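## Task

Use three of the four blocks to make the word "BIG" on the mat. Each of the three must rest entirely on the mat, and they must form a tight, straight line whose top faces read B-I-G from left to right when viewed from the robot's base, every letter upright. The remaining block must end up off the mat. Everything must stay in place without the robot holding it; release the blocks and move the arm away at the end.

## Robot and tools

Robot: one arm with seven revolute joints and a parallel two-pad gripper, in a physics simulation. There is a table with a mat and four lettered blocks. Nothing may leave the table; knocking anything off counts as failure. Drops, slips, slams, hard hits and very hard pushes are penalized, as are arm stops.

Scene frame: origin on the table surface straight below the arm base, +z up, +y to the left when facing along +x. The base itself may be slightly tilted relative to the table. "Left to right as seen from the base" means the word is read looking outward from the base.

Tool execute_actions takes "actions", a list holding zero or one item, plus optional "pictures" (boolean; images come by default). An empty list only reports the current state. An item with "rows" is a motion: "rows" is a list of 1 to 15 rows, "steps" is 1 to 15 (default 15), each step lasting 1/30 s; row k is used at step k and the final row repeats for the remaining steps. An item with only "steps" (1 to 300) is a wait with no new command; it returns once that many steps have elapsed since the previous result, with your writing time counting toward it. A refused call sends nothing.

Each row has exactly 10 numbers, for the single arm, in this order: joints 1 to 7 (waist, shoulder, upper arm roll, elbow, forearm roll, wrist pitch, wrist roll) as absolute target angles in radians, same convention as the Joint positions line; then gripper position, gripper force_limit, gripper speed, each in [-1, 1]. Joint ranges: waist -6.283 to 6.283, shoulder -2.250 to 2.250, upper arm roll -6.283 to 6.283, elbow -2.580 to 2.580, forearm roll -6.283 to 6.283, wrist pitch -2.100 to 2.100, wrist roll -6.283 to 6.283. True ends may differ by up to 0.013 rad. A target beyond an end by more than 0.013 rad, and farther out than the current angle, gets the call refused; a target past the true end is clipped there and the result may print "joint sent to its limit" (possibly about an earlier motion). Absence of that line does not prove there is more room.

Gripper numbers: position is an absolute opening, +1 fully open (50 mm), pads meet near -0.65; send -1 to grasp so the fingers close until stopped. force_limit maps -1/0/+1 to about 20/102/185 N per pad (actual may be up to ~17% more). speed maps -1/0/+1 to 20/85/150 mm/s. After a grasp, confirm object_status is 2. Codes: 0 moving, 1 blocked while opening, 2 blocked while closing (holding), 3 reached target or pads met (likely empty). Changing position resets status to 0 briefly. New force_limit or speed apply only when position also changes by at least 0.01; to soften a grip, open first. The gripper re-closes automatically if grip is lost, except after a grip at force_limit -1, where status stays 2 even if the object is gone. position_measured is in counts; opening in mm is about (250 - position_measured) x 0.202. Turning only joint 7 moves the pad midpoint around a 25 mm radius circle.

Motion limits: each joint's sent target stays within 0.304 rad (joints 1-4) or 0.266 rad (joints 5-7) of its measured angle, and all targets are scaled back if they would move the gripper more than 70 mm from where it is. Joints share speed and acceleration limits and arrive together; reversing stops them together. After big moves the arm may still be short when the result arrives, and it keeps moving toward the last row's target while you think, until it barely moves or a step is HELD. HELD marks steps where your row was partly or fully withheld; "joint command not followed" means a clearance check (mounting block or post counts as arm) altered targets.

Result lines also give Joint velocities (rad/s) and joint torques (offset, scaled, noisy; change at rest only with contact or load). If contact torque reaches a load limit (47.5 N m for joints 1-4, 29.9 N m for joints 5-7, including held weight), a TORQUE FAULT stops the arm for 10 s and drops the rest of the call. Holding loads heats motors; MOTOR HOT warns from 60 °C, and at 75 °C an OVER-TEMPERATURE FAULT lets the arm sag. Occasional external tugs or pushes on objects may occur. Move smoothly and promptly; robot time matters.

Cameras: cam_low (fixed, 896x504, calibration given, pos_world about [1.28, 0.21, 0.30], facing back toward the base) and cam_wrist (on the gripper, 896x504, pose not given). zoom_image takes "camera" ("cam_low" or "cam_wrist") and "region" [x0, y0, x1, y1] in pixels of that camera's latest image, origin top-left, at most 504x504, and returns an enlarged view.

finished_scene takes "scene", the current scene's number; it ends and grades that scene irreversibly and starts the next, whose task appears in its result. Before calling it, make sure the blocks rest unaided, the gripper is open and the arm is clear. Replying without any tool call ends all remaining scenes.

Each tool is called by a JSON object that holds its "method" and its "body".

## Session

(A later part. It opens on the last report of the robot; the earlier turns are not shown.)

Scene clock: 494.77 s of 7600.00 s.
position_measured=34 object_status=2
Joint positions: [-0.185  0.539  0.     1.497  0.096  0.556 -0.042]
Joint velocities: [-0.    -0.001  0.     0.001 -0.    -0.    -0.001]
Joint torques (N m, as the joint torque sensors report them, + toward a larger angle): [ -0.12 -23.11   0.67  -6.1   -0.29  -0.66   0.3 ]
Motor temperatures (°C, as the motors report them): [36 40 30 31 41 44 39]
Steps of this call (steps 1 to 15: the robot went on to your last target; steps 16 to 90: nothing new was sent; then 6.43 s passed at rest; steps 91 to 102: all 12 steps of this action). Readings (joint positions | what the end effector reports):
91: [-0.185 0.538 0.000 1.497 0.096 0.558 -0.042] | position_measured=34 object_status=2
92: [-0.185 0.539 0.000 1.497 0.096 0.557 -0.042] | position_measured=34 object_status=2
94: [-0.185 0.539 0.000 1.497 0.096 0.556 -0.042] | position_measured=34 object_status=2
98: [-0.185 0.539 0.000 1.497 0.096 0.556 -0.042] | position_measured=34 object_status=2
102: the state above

{"method": "execute_actions", "body": {"actions": [{"rows":[[-0.185,0.538,0,1.4975,0.096,0.5575,-0.042,-1,-0.5,-0.6],[-0.185,0.538,0,1.4975,0.096,0.5575,-0.042,-1,-0.5,-0.6],[-0.185,0.538,0,1.4975,0.096,0.5575,-0.042,-1,-0.5,-0.6],[-0.185,0.538,0,1.4975,0.096,0.5575,-0.042,1,-0.5,-0.6]],"steps":15}], "pictures": false}}

{"method": "execute_actions", "body": {"actions": [{"rows":[[-0.186,0.518,0,1.500,0.095,0.575,-0.041,1,-0.5,-0.6],[-0.187,0.498,0,1.503,0.094,0.592,-0.04,1,-0.5,-0.6],[-0.188,0.478,0,1.505,0.093,0.61,-0.04,1,-0.5,-0.6],[-0.189,0.458,0,1.508,0.092,0.627,-0.039,1,-0.5,-0.6],[-0.19,0.438,0,1.511,0.091,0.645,-0.038,1,-0.5,-0.6],[-0.192,0.40,0,1.515,0.089,0.678,-0.037,1,-0.5,-0.6],[-0.195,0.33,0,1.52,0.086,0.74,-0.035,1,-0.5,-0.6]],"steps":15}], "pictures": false}}

{"method": "execute_actions", "body": {"actions": [{"steps":12}]}}

Scene clock: 506.40 s of 7600.00 s.
position_measured=3 object_status=3
Joint positions: [-0.185  0.538  0.     1.497  0.096  0.557 -0.042]
Joint velocities: [ 0.001  0.002  0.002  0.001 -0.    -0.     0.001]
Joint torques (N m, as the joint torque sensors report them, + toward a larger angle): [  0.06 -24.71   0.65  -6.02  -0.26  -0.29   0.27]
Motor temperatures (°C, as the motors report them): [36 40 30 31 41 44 39]
Steps of this call (steps 1 to 15: the robot went on to your last target; steps 16 to 90: nothing new was sent; then 8.13 s passed at rest; steps 91 to 105: all 15 steps of this action). Readings (joint positions | what the end effector reports):
91: [-0.185 0.539 0.000 1.497 0.096 0.556 -0.042] | position_measured=34 object_status=2
92: [-0.185 0.538 0.000 1.497 0.096 0.557 -0.042] | position_measured=34 object_status=2
94: [-0.185 0.538 0.000 1.497 0.096 0.557 -0.042] | position_measured=29 object_status=0
98: [-0.185 0.538 -0.000 1.497 0.096 0.557 -0.042] | position_measured=3 object_status=0
105: the state above

Scene clock: 506.90 s of 7600.00 s.
position_measured=3 object_status=3
Joint positions: [-0.195  0.337  0.     1.518  0.086  0.738 -0.035]
Joint velocities: [-0.004 -0.057 -0.     0.009 -0.004  0.061  0.002]
Joint torques (N m, as the joint torque sensors report them, + toward a larger angle): [  0.35 -20.24   0.59  -6.74  -0.17  -0.2    0.27]
Motor temperatures (°C, as the motors report them): [36 40 30 31 41 44 39]
Steps of this call (steps 1 to 15: all 15 steps of this action). Readings (joint positions | what the end effector reports):
1: [-0.185 0.537 0.000 1.498 0.096 0.558 -0.042] | position_measured=3 object_status=3
2: [-0.185 0.530 0.000 1.499 0.096 0.563 -0.042] | position_measured=3 object_status=3
4: [-0.187 0.508 -0.000 1.502 0.095 0.581 -0.041] | position_measured=3 object_status=3
8: [-0.190 0.438 -0.000 1.510 0.091 0.642 -0.038] | position_measured=3 object_status=3
15: the state above

Scene clock: 507.30 s of 7600.00 s.
position_measured=3 object_status=3
Joint positions: [-0.195  0.33  -0.     1.52   0.086  0.74  -0.035]
Joint velocities: [-0.001 -0.003  0.001  0.001  0.002  0.     0.001]
Joint torques (N m, as the joint torque sensors report them, + toward a larger angle): [  0.11 -23.97   0.59  -7.31  -0.23  -0.25   0.27]
Motor temperatures (°C, as the motors report them): [36 40 30 31 41 44 39]
Steps of this call (steps 1 to 12: the robot went on to your last target). Readings (joint positions | what the end effector reports):
1: [-0.195 0.335 0.000 1.519 0.086 0.739 -0.035] | position_measured=3 object_status=3
2: [-0.195 0.334 0.000 1.519 0.086 0.739 -0.035] | position_measured=3 object_status=3
4: [-0.195 0.332 0.000 1.520 0.086 0.740 -0.035] | position_measured=3 object_status=3
8: [-0.195 0.331 -0.000 1.520 0.086 0.740 -0.035] | position_measured=3 object_status=3
12: the state above

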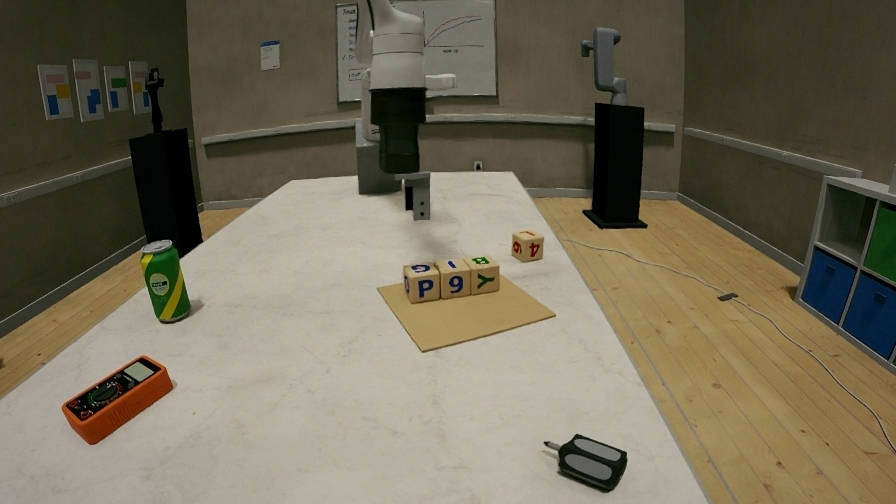

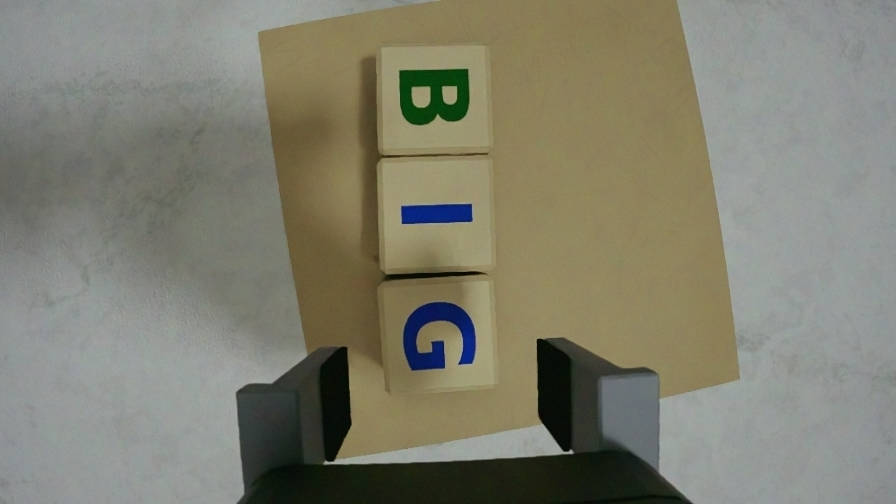

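{"method": "finished_scene", "body": {"scene": 2}}

The scene is finished: the task was done.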